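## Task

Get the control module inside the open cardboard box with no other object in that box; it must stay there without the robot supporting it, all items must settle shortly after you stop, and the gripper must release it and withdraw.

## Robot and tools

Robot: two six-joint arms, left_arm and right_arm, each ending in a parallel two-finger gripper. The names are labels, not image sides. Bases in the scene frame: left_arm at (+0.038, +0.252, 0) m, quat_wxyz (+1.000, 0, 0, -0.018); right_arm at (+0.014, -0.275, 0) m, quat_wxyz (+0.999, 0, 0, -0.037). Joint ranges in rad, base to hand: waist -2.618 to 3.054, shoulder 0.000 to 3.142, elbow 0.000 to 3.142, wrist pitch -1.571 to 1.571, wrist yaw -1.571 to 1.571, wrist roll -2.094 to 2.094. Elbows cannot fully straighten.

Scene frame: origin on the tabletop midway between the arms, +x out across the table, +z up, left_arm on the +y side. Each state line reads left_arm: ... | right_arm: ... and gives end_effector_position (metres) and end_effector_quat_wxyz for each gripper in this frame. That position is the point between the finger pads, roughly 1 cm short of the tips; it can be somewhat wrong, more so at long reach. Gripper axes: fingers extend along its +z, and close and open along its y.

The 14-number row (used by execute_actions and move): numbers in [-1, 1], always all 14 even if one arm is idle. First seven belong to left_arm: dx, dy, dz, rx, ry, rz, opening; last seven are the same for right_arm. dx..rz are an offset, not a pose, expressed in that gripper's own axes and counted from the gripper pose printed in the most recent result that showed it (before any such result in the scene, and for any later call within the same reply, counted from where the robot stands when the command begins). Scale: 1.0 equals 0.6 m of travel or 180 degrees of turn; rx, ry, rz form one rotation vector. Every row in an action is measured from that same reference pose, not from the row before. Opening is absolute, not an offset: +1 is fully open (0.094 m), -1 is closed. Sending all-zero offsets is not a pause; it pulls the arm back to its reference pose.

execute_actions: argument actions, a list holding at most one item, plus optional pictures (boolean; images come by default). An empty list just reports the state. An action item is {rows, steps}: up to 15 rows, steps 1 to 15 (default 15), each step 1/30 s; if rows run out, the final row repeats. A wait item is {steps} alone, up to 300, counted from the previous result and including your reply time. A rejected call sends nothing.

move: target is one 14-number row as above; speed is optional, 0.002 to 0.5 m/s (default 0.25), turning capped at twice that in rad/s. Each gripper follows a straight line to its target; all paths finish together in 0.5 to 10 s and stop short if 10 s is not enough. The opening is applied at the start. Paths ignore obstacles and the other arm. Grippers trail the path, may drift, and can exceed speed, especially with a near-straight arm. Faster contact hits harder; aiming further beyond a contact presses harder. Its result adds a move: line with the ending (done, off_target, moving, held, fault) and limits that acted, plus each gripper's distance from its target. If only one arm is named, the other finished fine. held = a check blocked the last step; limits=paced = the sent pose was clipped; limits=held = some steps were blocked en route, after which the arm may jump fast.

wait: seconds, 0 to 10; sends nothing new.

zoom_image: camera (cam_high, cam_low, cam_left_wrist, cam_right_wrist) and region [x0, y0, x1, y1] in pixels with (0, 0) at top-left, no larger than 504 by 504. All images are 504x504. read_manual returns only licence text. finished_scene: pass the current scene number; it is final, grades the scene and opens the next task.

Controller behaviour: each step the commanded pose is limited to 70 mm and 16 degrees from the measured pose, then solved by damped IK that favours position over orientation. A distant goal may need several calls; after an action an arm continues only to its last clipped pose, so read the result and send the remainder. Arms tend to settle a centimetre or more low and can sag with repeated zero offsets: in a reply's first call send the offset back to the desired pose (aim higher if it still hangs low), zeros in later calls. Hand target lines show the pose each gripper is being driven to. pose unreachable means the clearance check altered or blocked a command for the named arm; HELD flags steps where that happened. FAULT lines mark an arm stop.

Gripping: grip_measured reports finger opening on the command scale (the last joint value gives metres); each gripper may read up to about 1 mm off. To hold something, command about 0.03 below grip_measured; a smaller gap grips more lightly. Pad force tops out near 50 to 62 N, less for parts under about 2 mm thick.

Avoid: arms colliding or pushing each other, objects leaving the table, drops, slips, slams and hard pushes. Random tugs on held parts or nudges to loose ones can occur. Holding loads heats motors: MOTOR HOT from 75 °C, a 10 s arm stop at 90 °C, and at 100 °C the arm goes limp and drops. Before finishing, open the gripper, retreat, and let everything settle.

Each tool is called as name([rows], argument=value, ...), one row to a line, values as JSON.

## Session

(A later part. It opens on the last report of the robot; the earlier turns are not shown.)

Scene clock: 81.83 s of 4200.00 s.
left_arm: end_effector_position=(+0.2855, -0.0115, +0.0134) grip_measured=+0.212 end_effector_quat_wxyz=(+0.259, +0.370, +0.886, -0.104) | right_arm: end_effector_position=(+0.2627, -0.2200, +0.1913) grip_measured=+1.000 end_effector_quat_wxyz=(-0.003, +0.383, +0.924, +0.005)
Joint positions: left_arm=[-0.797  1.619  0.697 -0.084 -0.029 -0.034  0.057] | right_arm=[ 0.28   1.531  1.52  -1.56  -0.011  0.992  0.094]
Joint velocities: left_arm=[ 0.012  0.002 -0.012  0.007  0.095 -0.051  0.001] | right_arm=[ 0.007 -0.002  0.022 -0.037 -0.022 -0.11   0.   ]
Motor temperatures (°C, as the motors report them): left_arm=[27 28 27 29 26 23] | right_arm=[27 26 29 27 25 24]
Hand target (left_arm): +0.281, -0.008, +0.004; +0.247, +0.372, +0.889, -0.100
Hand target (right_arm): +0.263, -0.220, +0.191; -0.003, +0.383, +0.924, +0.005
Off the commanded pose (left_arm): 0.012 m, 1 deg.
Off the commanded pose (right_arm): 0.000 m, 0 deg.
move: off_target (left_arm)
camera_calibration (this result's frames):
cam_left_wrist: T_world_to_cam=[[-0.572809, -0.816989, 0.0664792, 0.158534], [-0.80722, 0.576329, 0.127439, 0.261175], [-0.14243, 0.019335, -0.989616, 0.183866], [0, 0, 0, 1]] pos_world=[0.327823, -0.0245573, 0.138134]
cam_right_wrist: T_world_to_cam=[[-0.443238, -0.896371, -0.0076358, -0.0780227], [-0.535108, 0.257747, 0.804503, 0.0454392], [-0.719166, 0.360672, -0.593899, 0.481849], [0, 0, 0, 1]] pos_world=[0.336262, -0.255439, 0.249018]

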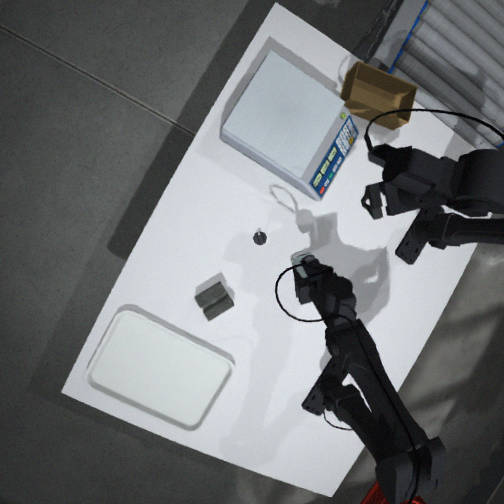

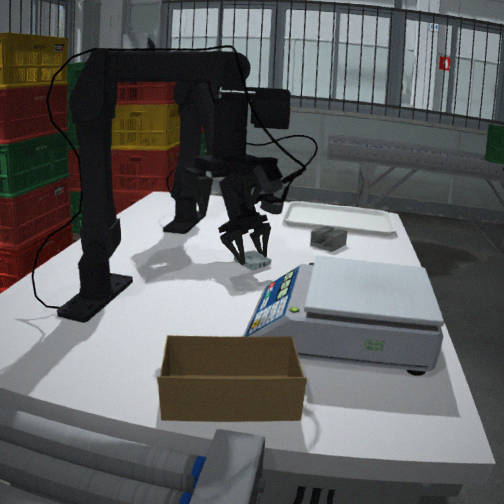

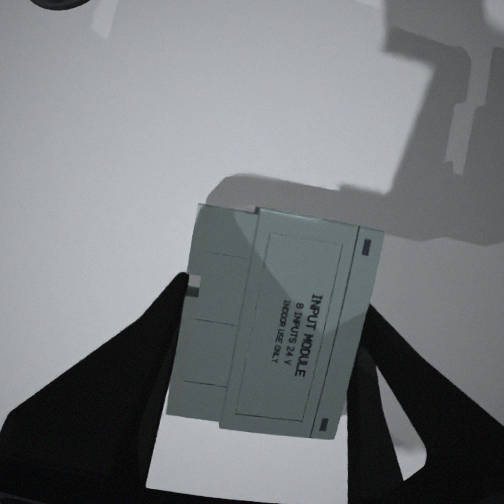

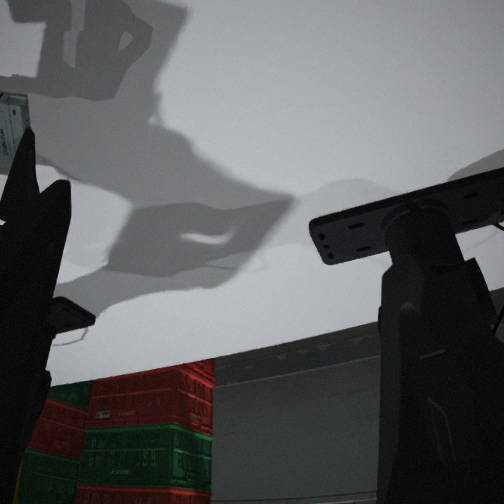

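move(target=[0.005,0,0.005,0,0,0,1,0,0,0,0,0,0,1])

move(target=[0,0,-0.2,0,0,0,1,0,0,0,0,0,0,1])

move(target=[0.238,0.425,-0.153,-0.18,0,-0.28,1,0.208,0.272,0.218,0,0,0,1])

Scene clock: 91.43 s of 4200.00 s.
left_arm: end_effector_position=(+0.2882, -0.0145, +0.0160) grip_measured=+1.000 end_effector_quat_wxyz=(+0.267, +0.369, +0.884, -0.108) | right_arm: end_effector_position=(+0.2627, -0.2200, +0.1913) grip_measured=+1.000 end_effector_quat_wxyz=(-0.003, +0.383, +0.924, +0.005)
Joint positions: left_arm=[-0.797  1.619  0.697 -0.065 -0.029 -0.034  0.094] | right_arm=[ 0.28   1.531  1.52  -1.56  -0.011  0.992  0.094]
Joint velocities: left_arm=[-0.002 -0.012 -0.007 -0.022 -0.007  0.007  0.   ] | right_arm=[-0.007 -0.002  0.007  0.022  0.007 -0.007  0.   ]
Motor temperatures (°C, as the motors report them): left_arm=[27 26 27 29 26 23] | right_arm=[27 26 29 27 25 24]
Hand target (left_arm): +0.285, -0.011, +0.009; +0.259, +0.370, +0.886, -0.104
Hand target (right_arm): +0.263, -0.220, +0.191; -0.003, +0.383, +0.924, +0.005
Off the commanded pose (left_arm): 0.008 m, 1 deg.
Off the commanded pose (right_arm): 0.000 m, 0 deg.
After step 90, 5.90 s passed at rest.
move: done
camera_calibration (this result's frames):
cam_left_wrist: T_world_to_cam=[[-0.573688, -0.81602, 0.0706639, 0.157687], [-0.808735, 0.577999, 0.10893, 0.265464], [-0.129732, 0.00534328, -0.991535, 0.183018], [0, 0, 0, 1]] pos_world=[0.328897, -0.02574, 0.141409]
cam_right_wrist: T_world_to_cam=[[-0.443238, -0.896371, -0.0076358, -0.0780227], [-0.535108, 0.257747, 0.804503, 0.0454392], [-0.719166, 0.360672, -0.593899, 0.481849], [0, 0, 0, 1]] pos_world=[0.336262, -0.255439, 0.249018]

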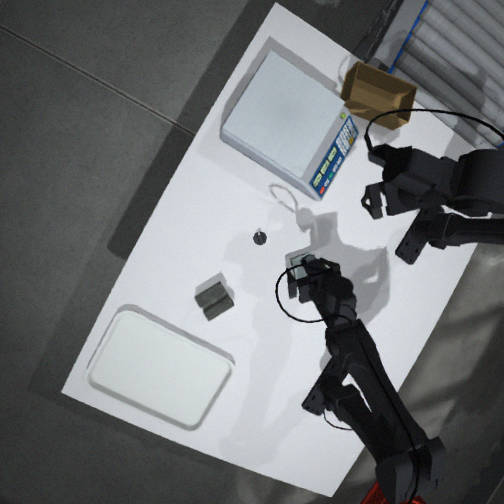

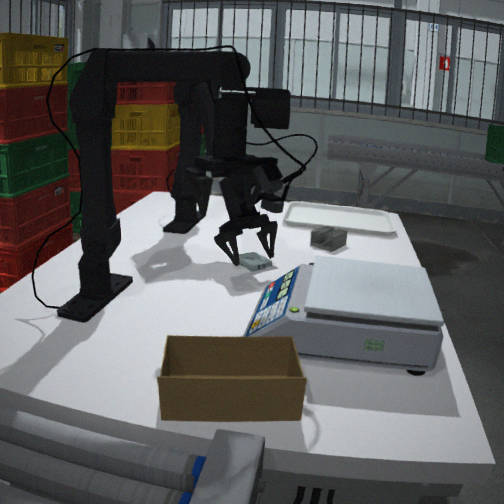

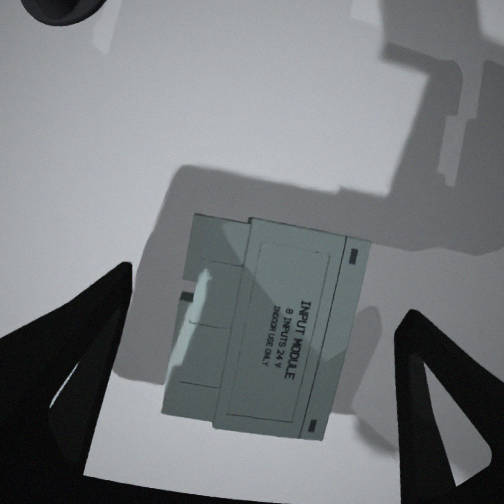

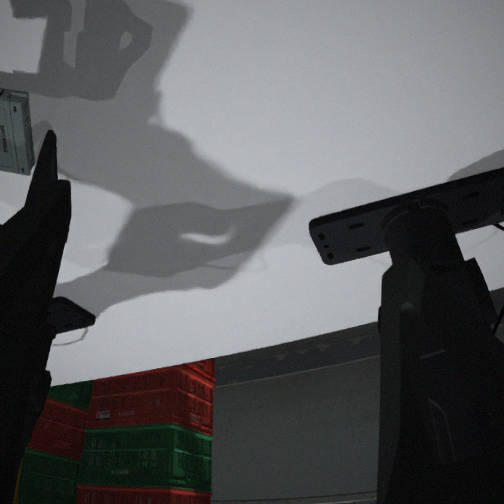

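Scene clock: 92.70 s of 4200.00 s.
left_arm: end_effector_position=(+0.2440, +0.0347, +0.1083) grip_measured=+1.000 end_effector_quat_wxyz=(+0.263, +0.365, +0.887, -0.107) | right_arm: end_effector_position=(+0.2627, -0.2200, +0.1913) grip_measured=+1.000 end_effector_quat_wxyz=(-0.003, +0.383, +0.924, +0.005)
Joint positions: left_arm=[-0.797  1.166  0.749 -0.578 -0.031 -0.043  0.094] | right_arm=[ 0.28   1.531  1.52  -1.56  -0.011  0.992  0.094]
Joint velocities: left_arm=[ 0.007  0.007 -0.007 -0.066 -0.037  0.022  0.   ] | right_arm=[ 0.012 -0.002 -0.027 -0.007 -0.022  0.125  0.   ]
Motor temperatures (°C, as the motors report them): left_arm=[27 26 27 29 26 23] | right_arm=[27 26 29 27 25 24]
Hand target (left_arm): +0.241, +0.032, +0.116; +0.267, +0.369, +0.884, -0.108
Hand target (right_arm): +0.263, -0.220, +0.191; -0.003, +0.383, +0.924, +0.005
Off the commanded pose (left_arm): 0.009 m, 1 deg.
Off the commanded pose (right_arm): 0.000 m, 0 deg.
move: done
camera_calibration (this result's frames):
cam_left_wrist: T_world_to_cam=[[-0.566249, -0.821094, 0.0718808, 0.164186], [-0.812632, 0.570732, 0.117873, 0.191474], [-0.13781, 0.00833306, -0.990424, 0.270315], [0, 0, 0, 1]] pos_world=[0.28582, 0.0232793, 0.233355]
cam_right_wrist: T_world_to_cam=[[-0.443238, -0.896371, -0.0076358, -0.0780227], [-0.535108, 0.257747, 0.804503, 0.0454392], [-0.719166, 0.360672, -0.593899, 0.481849], [0, 0, 0, 1]] pos_world=[0.336262, -0.255439, 0.249018]

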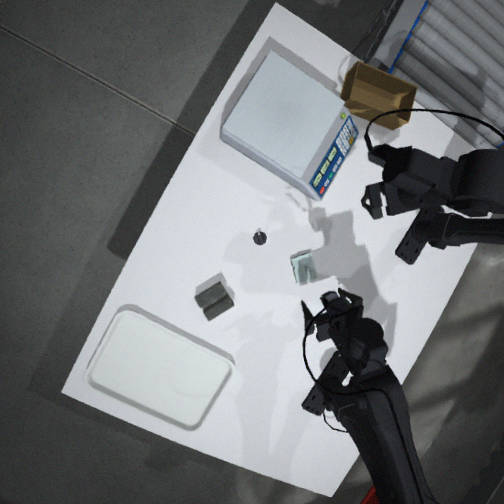

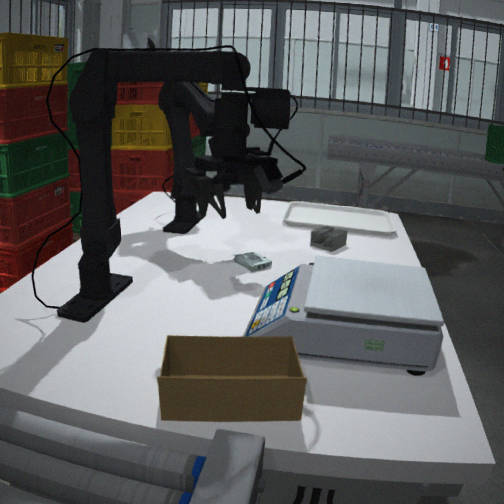

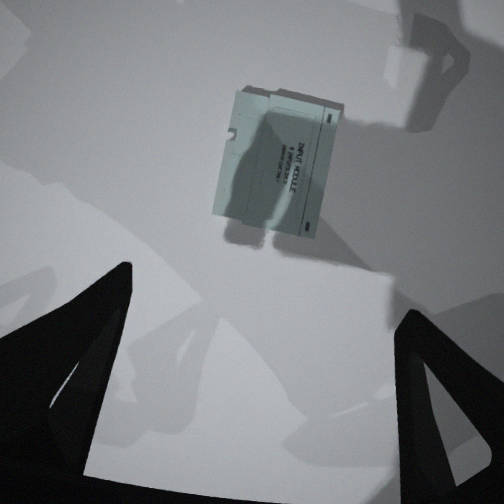

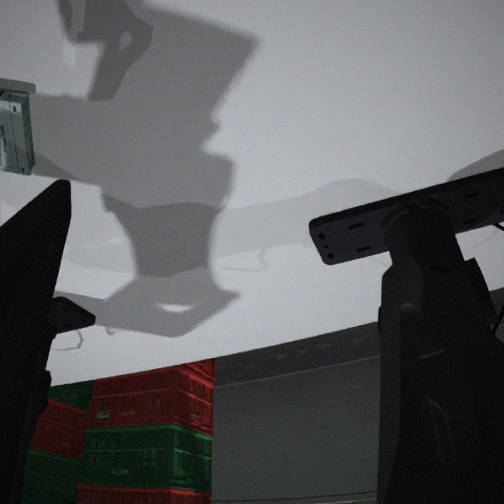

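Scene clock: 95.23 s of 4200.00 s.
left_arm: end_effector_position=(+0.2941, +0.3316, +0.0998) grip_measured=+1.000 end_effector_quat_wxyz=(+0.272, -0.128, +0.953, +0.030) | right_arm: end_effector_position=(+0.2844, -0.0252, +0.0583) grip_measured=+1.000 end_effector_quat_wxyz=(-0.010, +0.380, +0.925, -0.009)
Joint positions: left_arm=[ 0.364  1.048  0.663 -0.633  0.045  0.048  0.094] | right_arm=[ 0.811  1.992  1.54  -1.143 -0.011  1.517  0.094]
Joint velocities: left_arm=[ 0.007 -0.002  0.007  0.022  0.11   0.022  0.   ] | right_arm=[ 0.002  0.002  0.017 -0.051 -0.022  0.022  0.   ]
Motor temperatures (°C, as the motors report them): left_arm=[27 26 27 29 26 23] | right_arm=[27 26 29 27 25 24]
Hand target (left_arm): +0.298, +0.335, +0.103; +0.275, -0.129, +0.952, +0.030
Hand target (right_arm): +0.291, -0.017, +0.062; -0.004, +0.383, +0.924, +0.003
Off the commanded pose (left_arm): 0.013 m, 1 deg.
Off the commanded pose (right_arm): 0.012 m, 2 deg.
move: off_target (left_arm, right_arm)
camera_calibration (this result's frames):
cam_left_wrist: T_world_to_cam=[[0.425963, -0.900892, 0.0833586, 0.170399], [-0.899991, -0.412495, 0.140942, 0.413152], [-0.0925888, -0.135058, -0.986502, 0.30013], [0, 0, 0, 1]] pos_world=[0.327038, 0.36447, 0.223644]
cam_right_wrist: T_world_to_cam=[[-0.437609, -0.898955, 0.0194582, 0.101987], [-0.518184, 0.269818, 0.811593, 0.108987], [-0.734836, 0.345078, -0.583899, 0.35165], [0, 0, 0, 1]] pos_world=[0.359511, -0.0590711, 0.114891]

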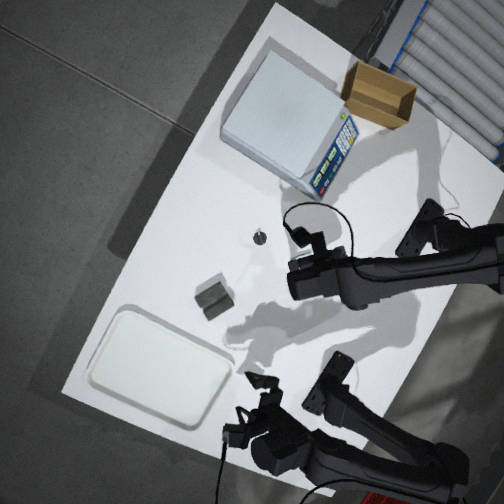

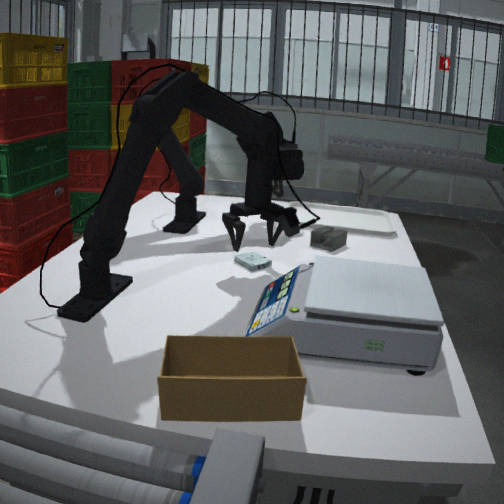

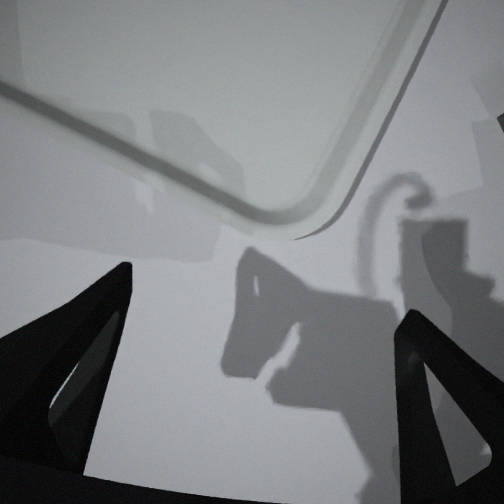

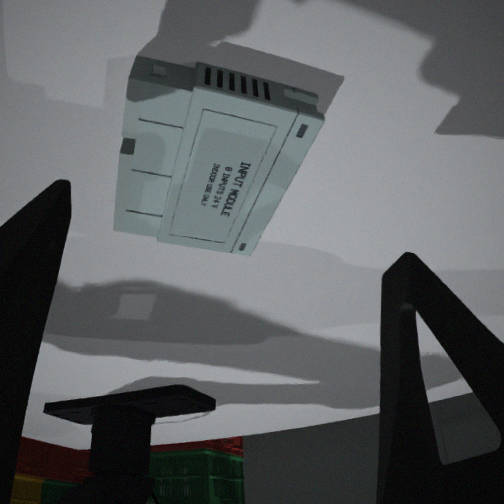

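move(target=[0,0,0,0,0,0,1,0.024,0.03,0.02,0,0,0,1], speed=0.05)

move(target=[0,0,0,0,0,0,1,0,0.008,0.048,0,0,0,1], speed=0.04)

Scene clock: 101.53 s of 4200.00 s.
left_arm: end_effector_position=(+0.2944, +0.3316, +0.0999) grip_measured=+1.000 end_effector_quat_wxyz=(+0.273, -0.128, +0.953, +0.030) | right_arm: end_effector_position=(+0.2815, -0.0116, +0.0437) grip_measured=+1.000 end_effector_quat_wxyz=(-0.014, +0.379, +0.925, -0.019)
Joint positions: left_arm=[ 0.364  1.048  0.663 -0.632  0.045  0.048  0.094] | right_arm=[ 0.843  2.053  1.569 -1.134 -0.011  1.547  0.094]
Joint velocities: left_arm=[-0.017 -0.007  0.012  0.037  0.037  0.037  0.   ] | right_arm=[ 0.002 -0.002  0.002  0.037 -0.037  0.022  0.   ]
Motor temperatures (°C, as the motors report them): left_arm=[27 25 28 29 26 23] | right_arm=[27 27 30 27 25 24]
Hand target (left_arm): +0.294, +0.332, +0.100; +0.272, -0.128, +0.953, +0.030
Hand target (right_arm): +0.287, -0.003, +0.046; -0.010, +0.380, +0.925, -0.009
Off the commanded pose (left_arm): 0.000 m, 0 deg.
Off the commanded pose (right_arm): 0.011 m, 1 deg.
After step 90, 2.40 s passed at rest.
move: off_target (right_arm)
camera_calibration (this result's frames):
cam_left_wrist: T_world_to_cam=[[0.425683, -0.900983, 0.0838098, 0.17036], [-0.90024, -0.412323, 0.139848, 0.413487], [-0.0914439, -0.13498, -0.98662, 0.299954], [0, 0, 0, 1]] pos_world=[0.327147, 0.364469, 0.223837]
cam_right_wrist: T_world_to_cam=[[-0.435074, -0.899486, 0.04044, 0.111605], [-0.506308, 0.281543, 0.815098, 0.112309], [-0.744555, 0.334153, -0.577909, 0.338635], [0, 0, 0, 1]] pos_world=[0.357552, -0.0443886, 0.0996443]

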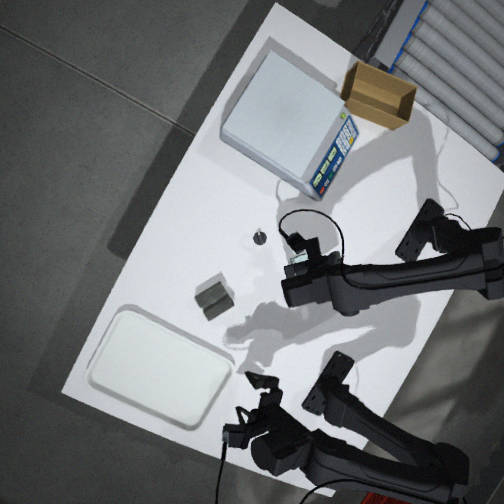

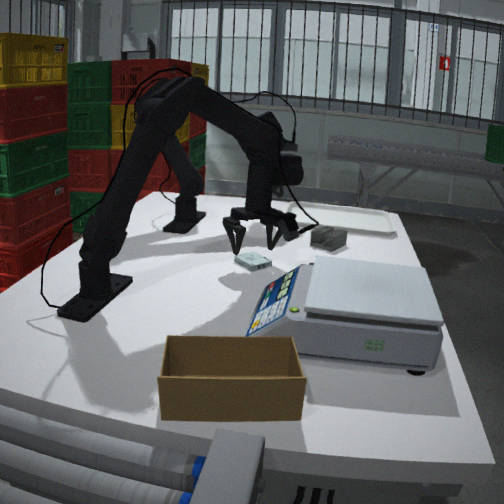

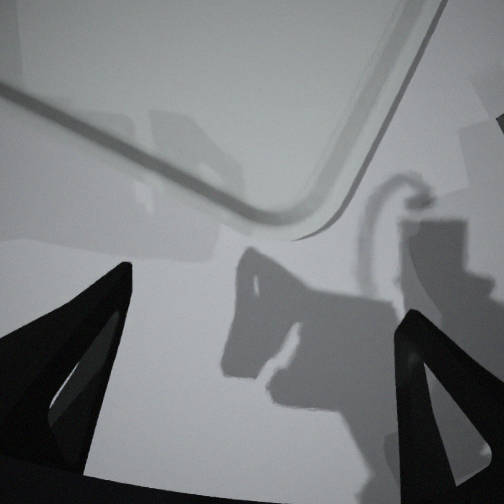

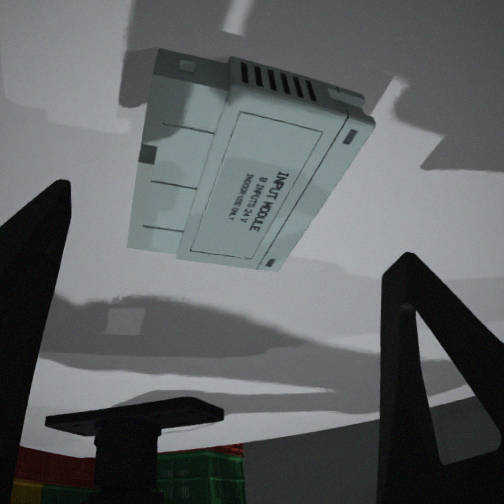

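Scene clock: 102.67 s of 4200.00 s.
left_arm: end_effector_position=(+0.2944, +0.3316, +0.0999) grip_measured=+1.000 end_effector_quat_wxyz=(+0.273, -0.128, +0.953, +0.030) | right_arm: end_effector_position=(+0.2889, -0.0044, +0.0247) grip_measured=+1.000 end_effector_quat_wxyz=(-0.009, +0.379, +0.925, -0.006)
Joint positions: left_arm=[ 0.364  1.048  0.663 -0.632  0.045  0.048  0.094] | right_arm=[ 0.843  2.086  1.542 -1.046 -0.011  1.547  0.094]
Joint velocities: left_arm=[-0.007  0.002 -0.012 -0.007 -0.051 -0.007  0.   ] | right_arm=[-0.007 -0.007  0.012  0.066 -0.022  0.007  0.   ]
Motor temperatures (°C, as the motors report them): left_arm=[27 25 28 29 26 23] | right_arm=[27 27 30 27 25 24]
Hand target (left_arm): +0.294, +0.332, +0.100; +0.273, -0.128, +0.953, +0.030
Hand target (right_arm): +0.284, -0.009, +0.015; -0.014, +0.379, +0.925, -0.019
Off the commanded pose (left_arm): 0.000 m, 0 deg.
Off the commanded pose (right_arm): 0.012 m, 2 deg.
move: off_target (right_arm)
camera_calibration (this result's frames):
cam_left_wrist: T_world_to_cam=[[0.425683, -0.900983, 0.0838098, 0.17036], [-0.90024, -0.412323, 0.139848, 0.413487], [-0.0914439, -0.13498, -0.98662, 0.299954], [0, 0, 0, 1]] pos_world=[0.327147, 0.364469, 0.223837]
cam_right_wrist: T_world_to_cam=[[-0.435617, -0.900013, 0.0146559, 0.122855], [-0.522342, 0.266013, 0.810183, 0.134217], [-0.733073, 0.345274, -0.585994, 0.327706], [0, 0, 0, 1]] pos_world=[0.363858, -0.0382808, 0.0814931]

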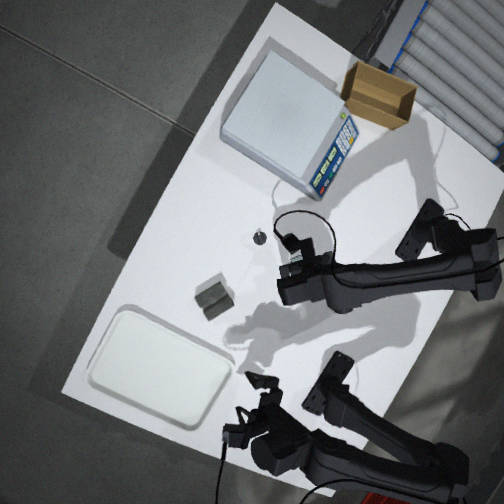

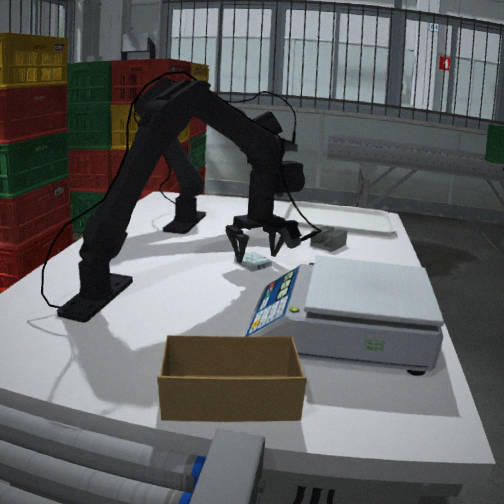

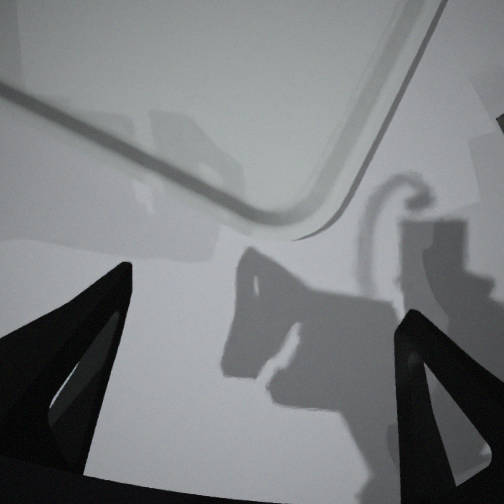

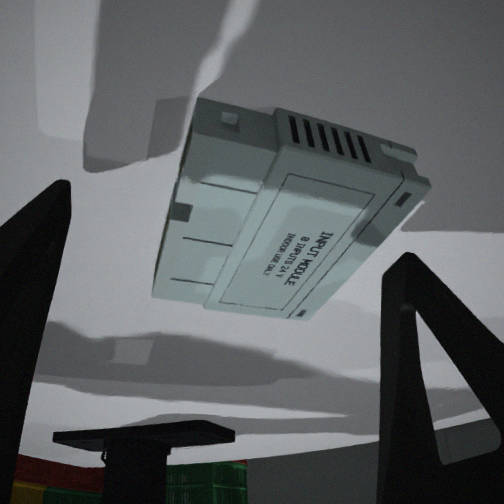

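move(target=[0,0,0,0,0,0,1,0,-0.02,0.033,0,0,0,1], speed=0.03)

move(target=[0,0,0,0,0,0,1,0,0,0,0,0,0,0.14])

Scene clock: 108.20 s of 4200.00 s.
left_arm: end_effector_position=(+0.2944, +0.3316, +0.0999) grip_measured=+1.000 end_effector_quat_wxyz=(+0.273, -0.128, +0.953, +0.030) | right_arm: end_effector_position=(+0.2864, -0.0068, +0.0123) grip_measured=+1.000 end_effector_quat_wxyz=(-0.005, +0.379, +0.925, +0.003)
Joint positions: left_arm=[ 0.364  1.048  0.663 -0.632  0.045  0.048  0.094] | right_arm=[ 0.843  2.071  1.467 -0.967 -0.011  1.547  0.094]
Joint velocities: left_arm=[-0.002 -0.017  0.002  0.007 -0.051  0.007  0.   ] | right_arm=[ 0.002 -0.007  0.017 -0.007 -0.037 -0.066  0.   ]
Motor temperatures (°C, as the motors report them): left_arm=[27 25 28 29 26 23] | right_arm=[27 28 29 27 25 24]
Hand target (left_arm): +0.294, +0.332, +0.100; +0.273, -0.128, +0.953, +0.030
Hand target (right_arm): +0.280, -0.013, +0.005; -0.009, +0.379, +0.925, -0.007
Off the commanded pose (left_arm): 0.000 m, 0 deg.
Off the commanded pose (right_arm): 0.011 m, 1 deg.
After step 90, 1.53 s passed at rest.
move: off_target (right_arm)
camera_calibration (this result's frames):
cam_left_wrist: T_world_to_cam=[[0.425683, -0.900983, 0.0838098, 0.17036], [-0.90024, -0.412323, 0.139848, 0.413487], [-0.0914439, -0.13498, -0.98662, 0.299954], [0, 0, 0, 1]] pos_world=[0.327147, 0.364469, 0.223837]
cam_right_wrist: T_world_to_cam=[[-0.435694, -0.900087, -0.00361567, 0.11999], [-0.533637, 0.255072, 0.806331, 0.146742], [-0.724846, 0.353243, -0.591454, 0.317247], [0, 0, 0, 1]] pos_world=[0.360541, -0.0414933, 0.0697481]

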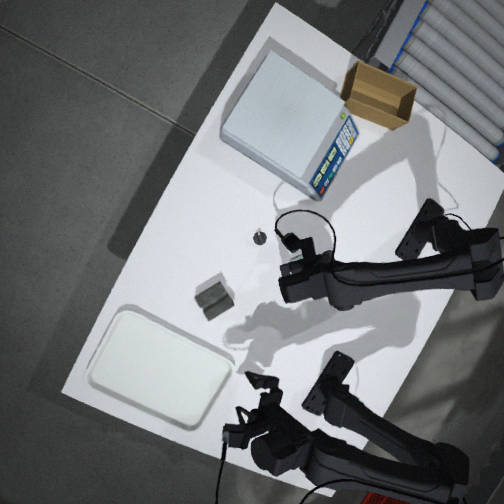

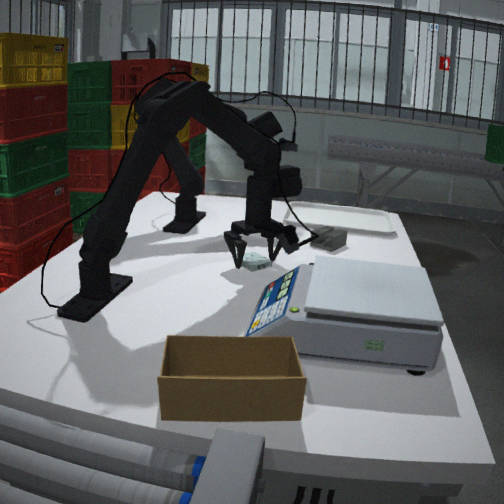

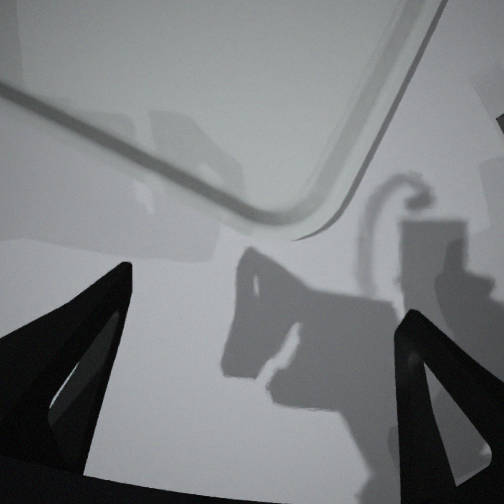

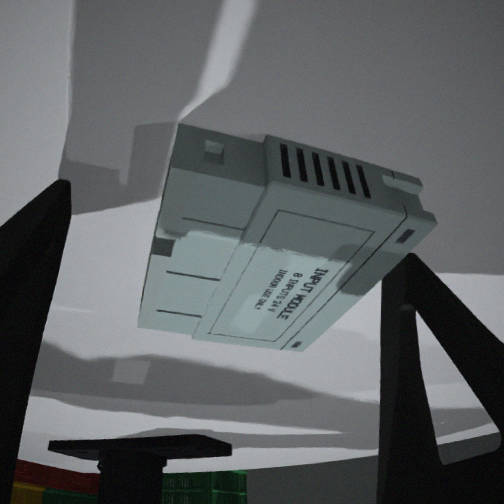

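Scene clock: 108.70 s of 4200.00 s.
left_arm: end_effector_position=(+0.2944, +0.3316, +0.0999) grip_measured=+1.000 end_effector_quat_wxyz=(+0.273, -0.128, +0.953, +0.030) | right_arm: end_effector_position=(+0.2876, -0.0057, +0.0123) grip_measured=+0.198 end_effector_quat_wxyz=(-0.004, +0.379, +0.925, +0.006)
Joint positions: left_arm=[ 0.364  1.048  0.663 -0.632  0.045  0.048  0.094] | right_arm=[ 0.843  2.071  1.467 -0.96  -0.011  1.547  0.056]
Joint velocities: left_arm=[ 0.012  0.007 -0.012  0.022 -0.051 -0.022  0.   ] | right_arm=[ 0.007 -0.012 -0.002  0.037 -0.081 -0.066 -0.   ]
Motor temperatures (°C, as the motors report them): left_arm=[27 25 28 29 26 23] | right_arm=[27 28 29 27 25 24]
Hand target (left_arm): +0.294, +0.332, +0.100; +0.273, -0.128, +0.953, +0.030
Hand target (right_arm): +0.286, -0.007, +0.012; -0.005, +0.379, +0.925, +0.003
Off the commanded pose (left_arm): 0.000 m, 0 deg.
Off the commanded pose (right_arm): 0.002 m, 0 deg.
move: done
camera_calibration (this result's frames):
cam_left_wrist: T_world_to_cam=[[0.425683, -0.900983, 0.0838098, 0.17036], [-0.90024, -0.412323, 0.139848, 0.413487], [-0.0914439, -0.13498, -0.98662, 0.299954], [0, 0, 0, 1]] pos_world=[0.327147, 0.364469, 0.223837]
cam_right_wrist: T_world_to_cam=[[-0.435663, -0.900057, -0.00970624, 0.121571], [-0.53739, 0.251437, 0.804979, 0.148145], [-0.722087, 0.355916, -0.593224, 0.316937], [0, 0, 0, 1]] pos_world=[0.361431, -0.0406311, 0.0699408]

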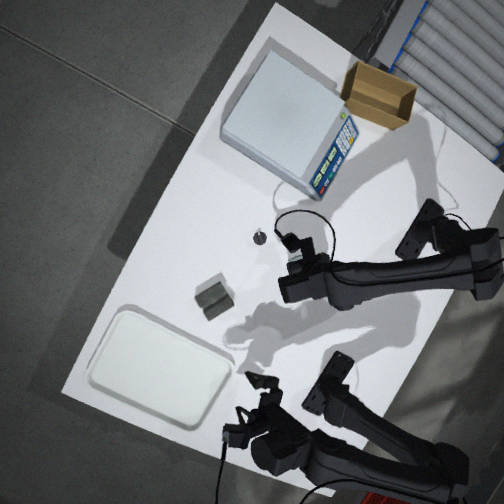

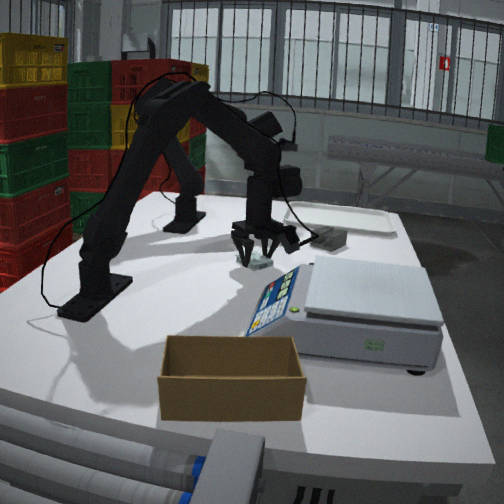

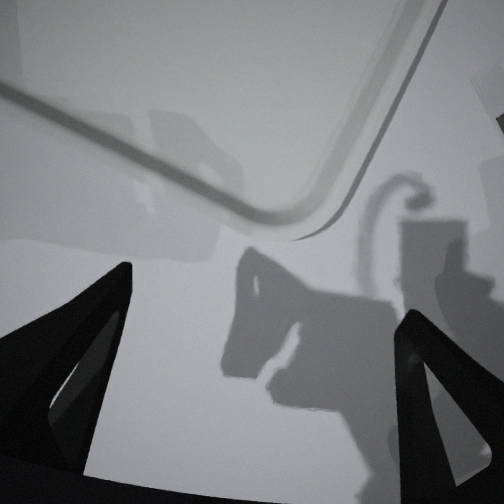

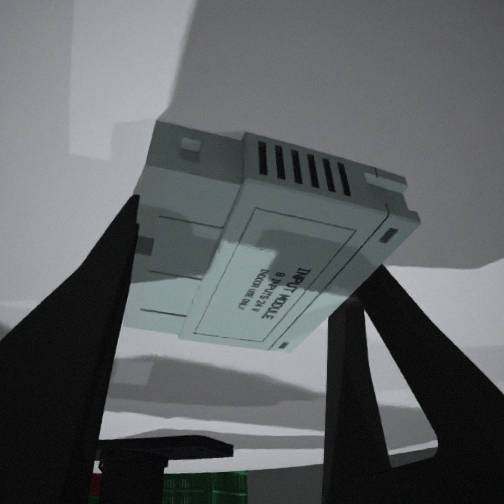

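move(target=[0,0,0,0,0,0,1,0,0,-0.25,0,0,0,0.14], speed=0.15)

move(target=[0,0,0,0,0,0,1,-0.673,-0.528,0.02,0,0,0.205,0.14])

Scene clock: 114.30 s of 4200.00 s.
left_arm: end_effector_position=(+0.2944, +0.3316, +0.0999) grip_measured=+1.000 end_effector_quat_wxyz=(+0.273, -0.128, +0.953, +0.030) | right_arm: end_effector_position=(+0.2847, -0.0085, +0.1581) grip_measured=+0.198 end_effector_quat_wxyz=(-0.005, +0.379, +0.925, +0.004)
Joint positions: left_arm=[ 0.364  1.048  0.663 -0.632  0.045  0.048  0.094] | right_arm=[ 0.843  2.008  1.963 -1.522 -0.011  1.547  0.056]
Joint velocities: left_arm=[-0.007 -0.012 -0.002  0.051 -0.022  0.007  0.   ] | right_arm=[-0.002  0.017  0.012 -0.095  0.022  0.081 -0.001]
Motor temperatures (°C, as the motors report them): left_arm=[27 25 28 29 26 23] | right_arm=[27 28 30 27 25 24]
Hand target (left_arm): +0.294, +0.332, +0.100; +0.273, -0.128, +0.953, +0.030
Hand target (right_arm): +0.287, -0.007, +0.162; -0.004, +0.379, +0.925, +0.006
Off the commanded pose (left_arm): 0.000 m, 0 deg.
Off the commanded pose (right_arm): 0.005 m, 0 deg.
After step 110, 0.27 s passed at rest.
move: done
camera_calibration (this result's frames):
cam_left_wrist: T_world_to_cam=[[0.425683, -0.900983, 0.0838098, 0.17036], [-0.90024, -0.412323, 0.139848, 0.413487], [-0.0914439, -0.13498, -0.98662, 0.299954], [0, 0, 0, 1]] pos_world=[0.327147, 0.364469, 0.223837]
cam_right_wrist: T_world_to_cam=[[-0.435687, -0.90008, -0.00576531, 0.118596], [-0.534962, 0.253789, 0.805858, 0.0291362], [-0.723873, 0.354186, -0.592081, 0.402642], [0, 0, 0, 1]] pos_world=[0.358719, -0.0432582, 0.215601]

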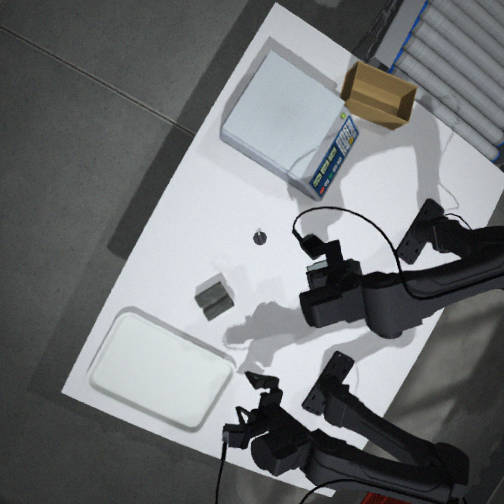

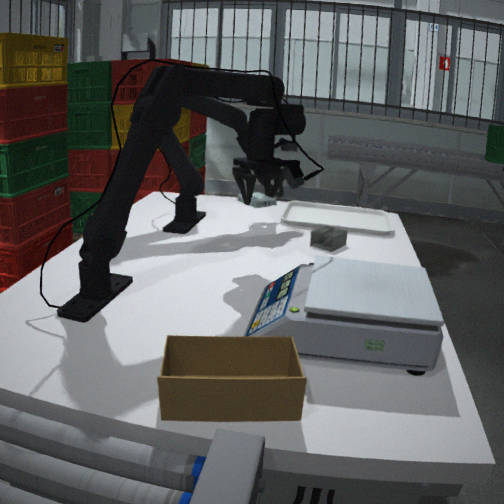

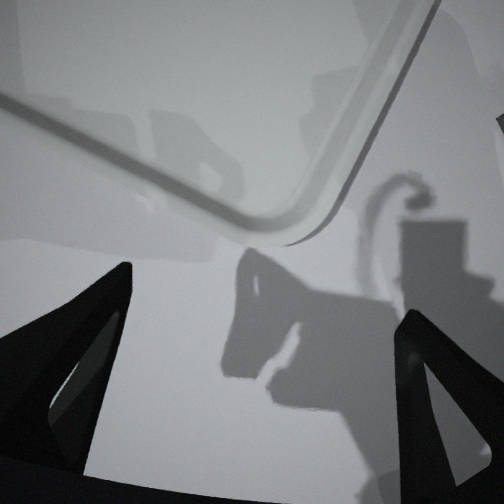

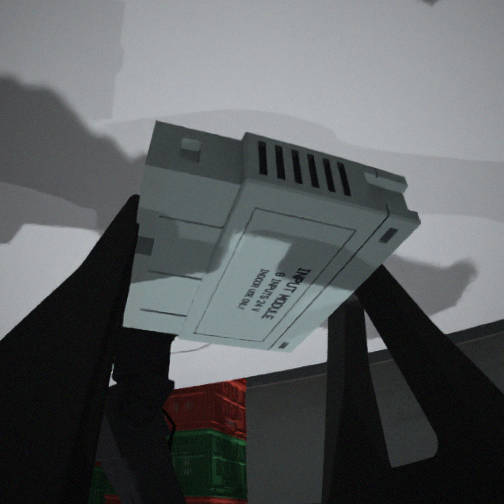

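Scene clock: 117.07 s of 4200.00 s.
left_arm: end_effector_position=(+0.2944, +0.3316, +0.0999) grip_measured=+1.000 end_effector_quat_wxyz=(+0.273, -0.128, +0.953, +0.030) | right_arm: end_effector_position=(+0.3436, -0.5152, +0.1386) grip_measured=+0.198 end_effector_quat_wxyz=(-0.008, +0.658, +0.753, +0.007)
Joint positions: left_arm=[ 0.364  1.048  0.663 -0.632  0.045  0.048  0.094] | right_arm=[-0.565  2.148  2.096 -1.534 -0.015  0.797  0.056]
Joint velocities: left_arm=[-0.002  0.007  0.007 -0.051 -0.051 -0.051  0.   ] | right_arm=[-0.002 -0.002  0.012  0.007 -0.037 -0.022  0.001]
Motor temperatures (°C, as the motors report them): left_arm=[27 25 28 30 26 23] | right_arm=[27 28 30 27 25 24]
Hand target (left_arm): +0.294, +0.332, +0.100; +0.273, -0.128, +0.953, +0.030
Hand target (right_arm): +0.348, -0.516, +0.143; -0.003, +0.653, +0.758, +0.007
Off the commanded pose (left_arm): 0.000 m, 0 deg.
Off the commanded pose (right_arm): 0.007 m, 1 deg.
move: done
camera_calibration (this result's frames):
cam_left_wrist: T_world_to_cam=[[0.425683, -0.900983, 0.0838098, 0.17036], [-0.90024, -0.412323, 0.139848, 0.413487], [-0.0914439, -0.13498, -0.98662, 0.299954], [0, 0, 0, 1]] pos_world=[0.327147, 0.364469, 0.223837]
cam_right_wrist: T_world_to_cam=[[-0.895243, -0.445548, -0.00518596, 0.080027], [-0.263703, 0.520407, 0.812181, 0.248268], [-0.359167, 0.728467, -0.583383, 0.679455], [0, 0, 0, 1]] pos_world=[0.38115, -0.588505, 0.195159]

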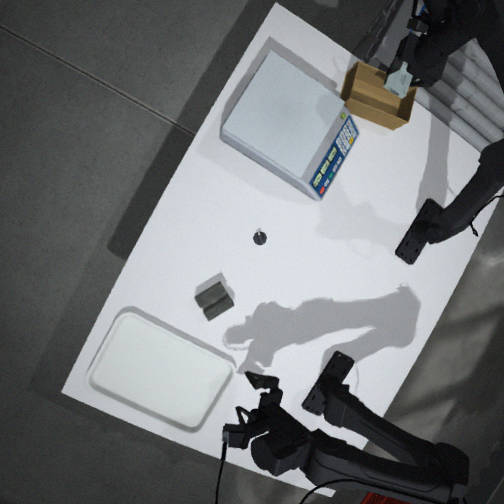

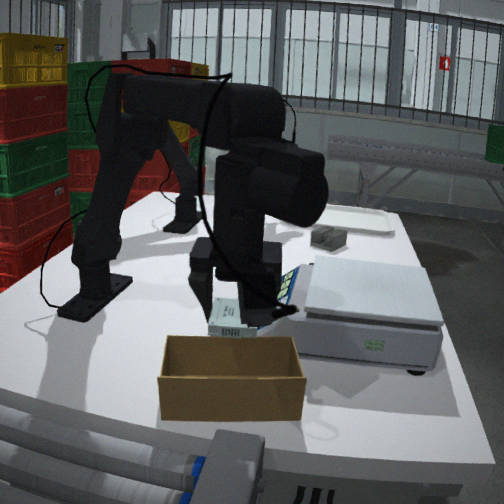

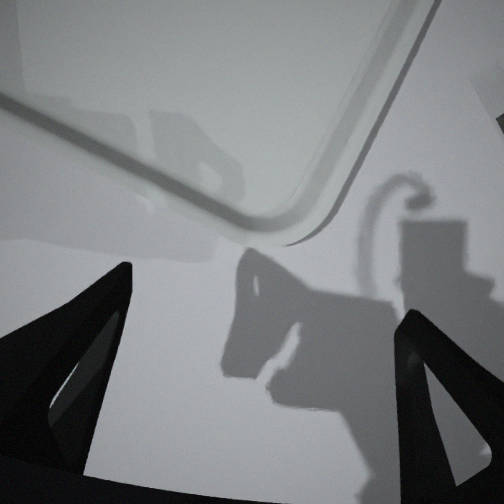

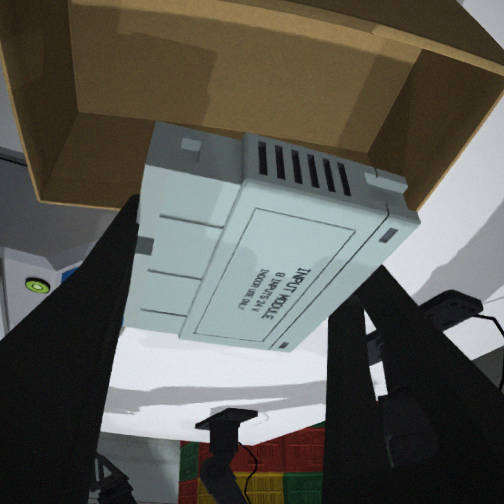

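move(target=[0,0,0,0,0,0,1,0.035,-0.01,0.08,0,0,-0.028,0.14], speed=0.06)

Scene clock: 125.83 s of 4200.00 s.
left_arm: end_effector_position=(+0.2944, +0.3316, +0.0999) grip_measured=+1.000 end_effector_quat_wxyz=(+0.273, -0.128, +0.953, +0.030) | right_arm: end_effector_position=(+0.3351, -0.4987, +0.0868) grip_measured=+0.198 end_effector_quat_wxyz=(-0.015, +0.630, +0.776, +0.006)
Joint positions: left_arm=[ 0.364  1.048  0.663 -0.632  0.045  0.048  0.094] | right_arm=[-0.544  2.073  1.773 -1.3   -0.015  0.746  0.056]
Joint velocities: left_arm=[ 0.007  0.002  0.002 -0.037  0.007 -0.037  0.   ] | right_arm=[ 0.002 -0.002 -0.017 -0.007 -0.022  0.051  0.001]
Motor temperatures (°C, as the motors report them): left_arm=[27 25 28 30 26 23] | right_arm=[27 29 30 27 25 24]
Hand target (left_arm): +0.294, +0.332, +0.100; +0.273, -0.128, +0.953, +0.030
Hand target (right_arm): +0.335, -0.494, +0.091; -0.008, +0.624, +0.781, +0.007
Off the commanded pose (left_arm): 0.000 m, 0 deg.
Off the commanded pose (right_arm): 0.006 m, 1 deg.
After step 90, 4.33 s passed at rest.
move: done
camera_calibration (this result's frames):
cam_left_wrist: T_world_to_cam=[[0.425683, -0.900983, 0.0838098, 0.17036], [-0.90024, -0.412323, 0.139848, 0.413487], [-0.0914439, -0.13498, -0.98662, 0.299954], [0, 0, 0, 1]] pos_world=[0.327147, 0.364469, 0.223837]
cam_right_wrist: T_world_to_cam=[[-0.860665, -0.509171, -0.000787726, 0.0358598], [-0.292678, 0.493454, 0.81905, 0.27517], [-0.416648, 0.705158, -0.573722, 0.641033], [0, 0, 0, 1]] pos_world=[0.378484, -0.569555, 0.142424]

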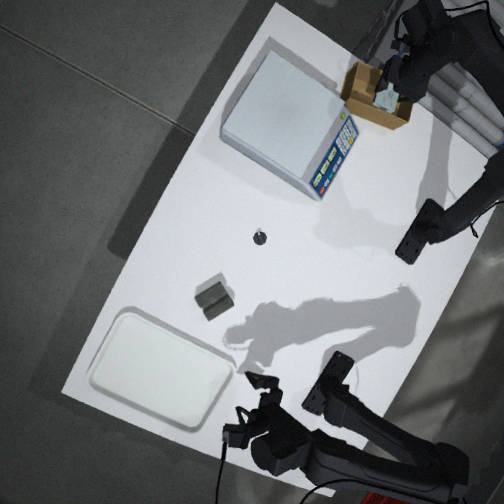

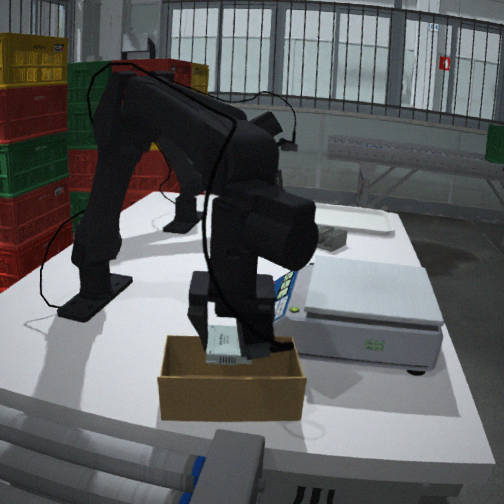

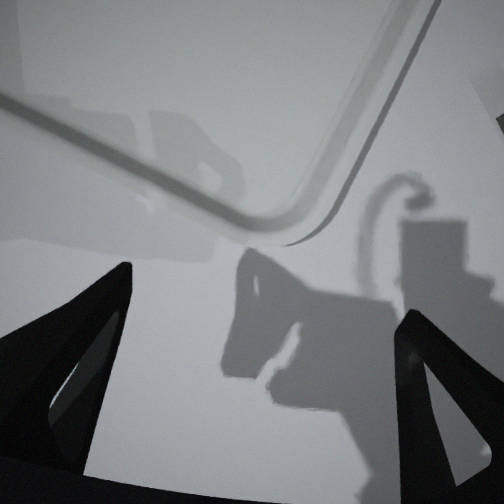

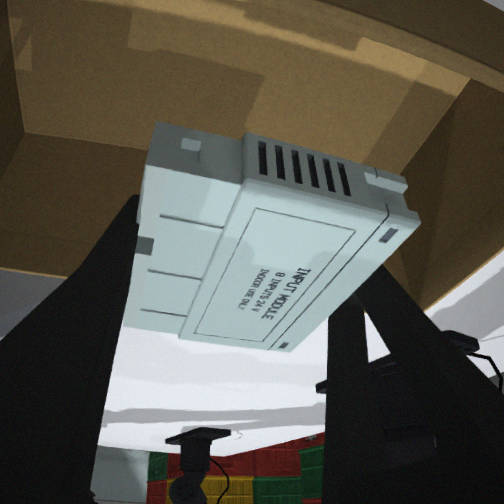

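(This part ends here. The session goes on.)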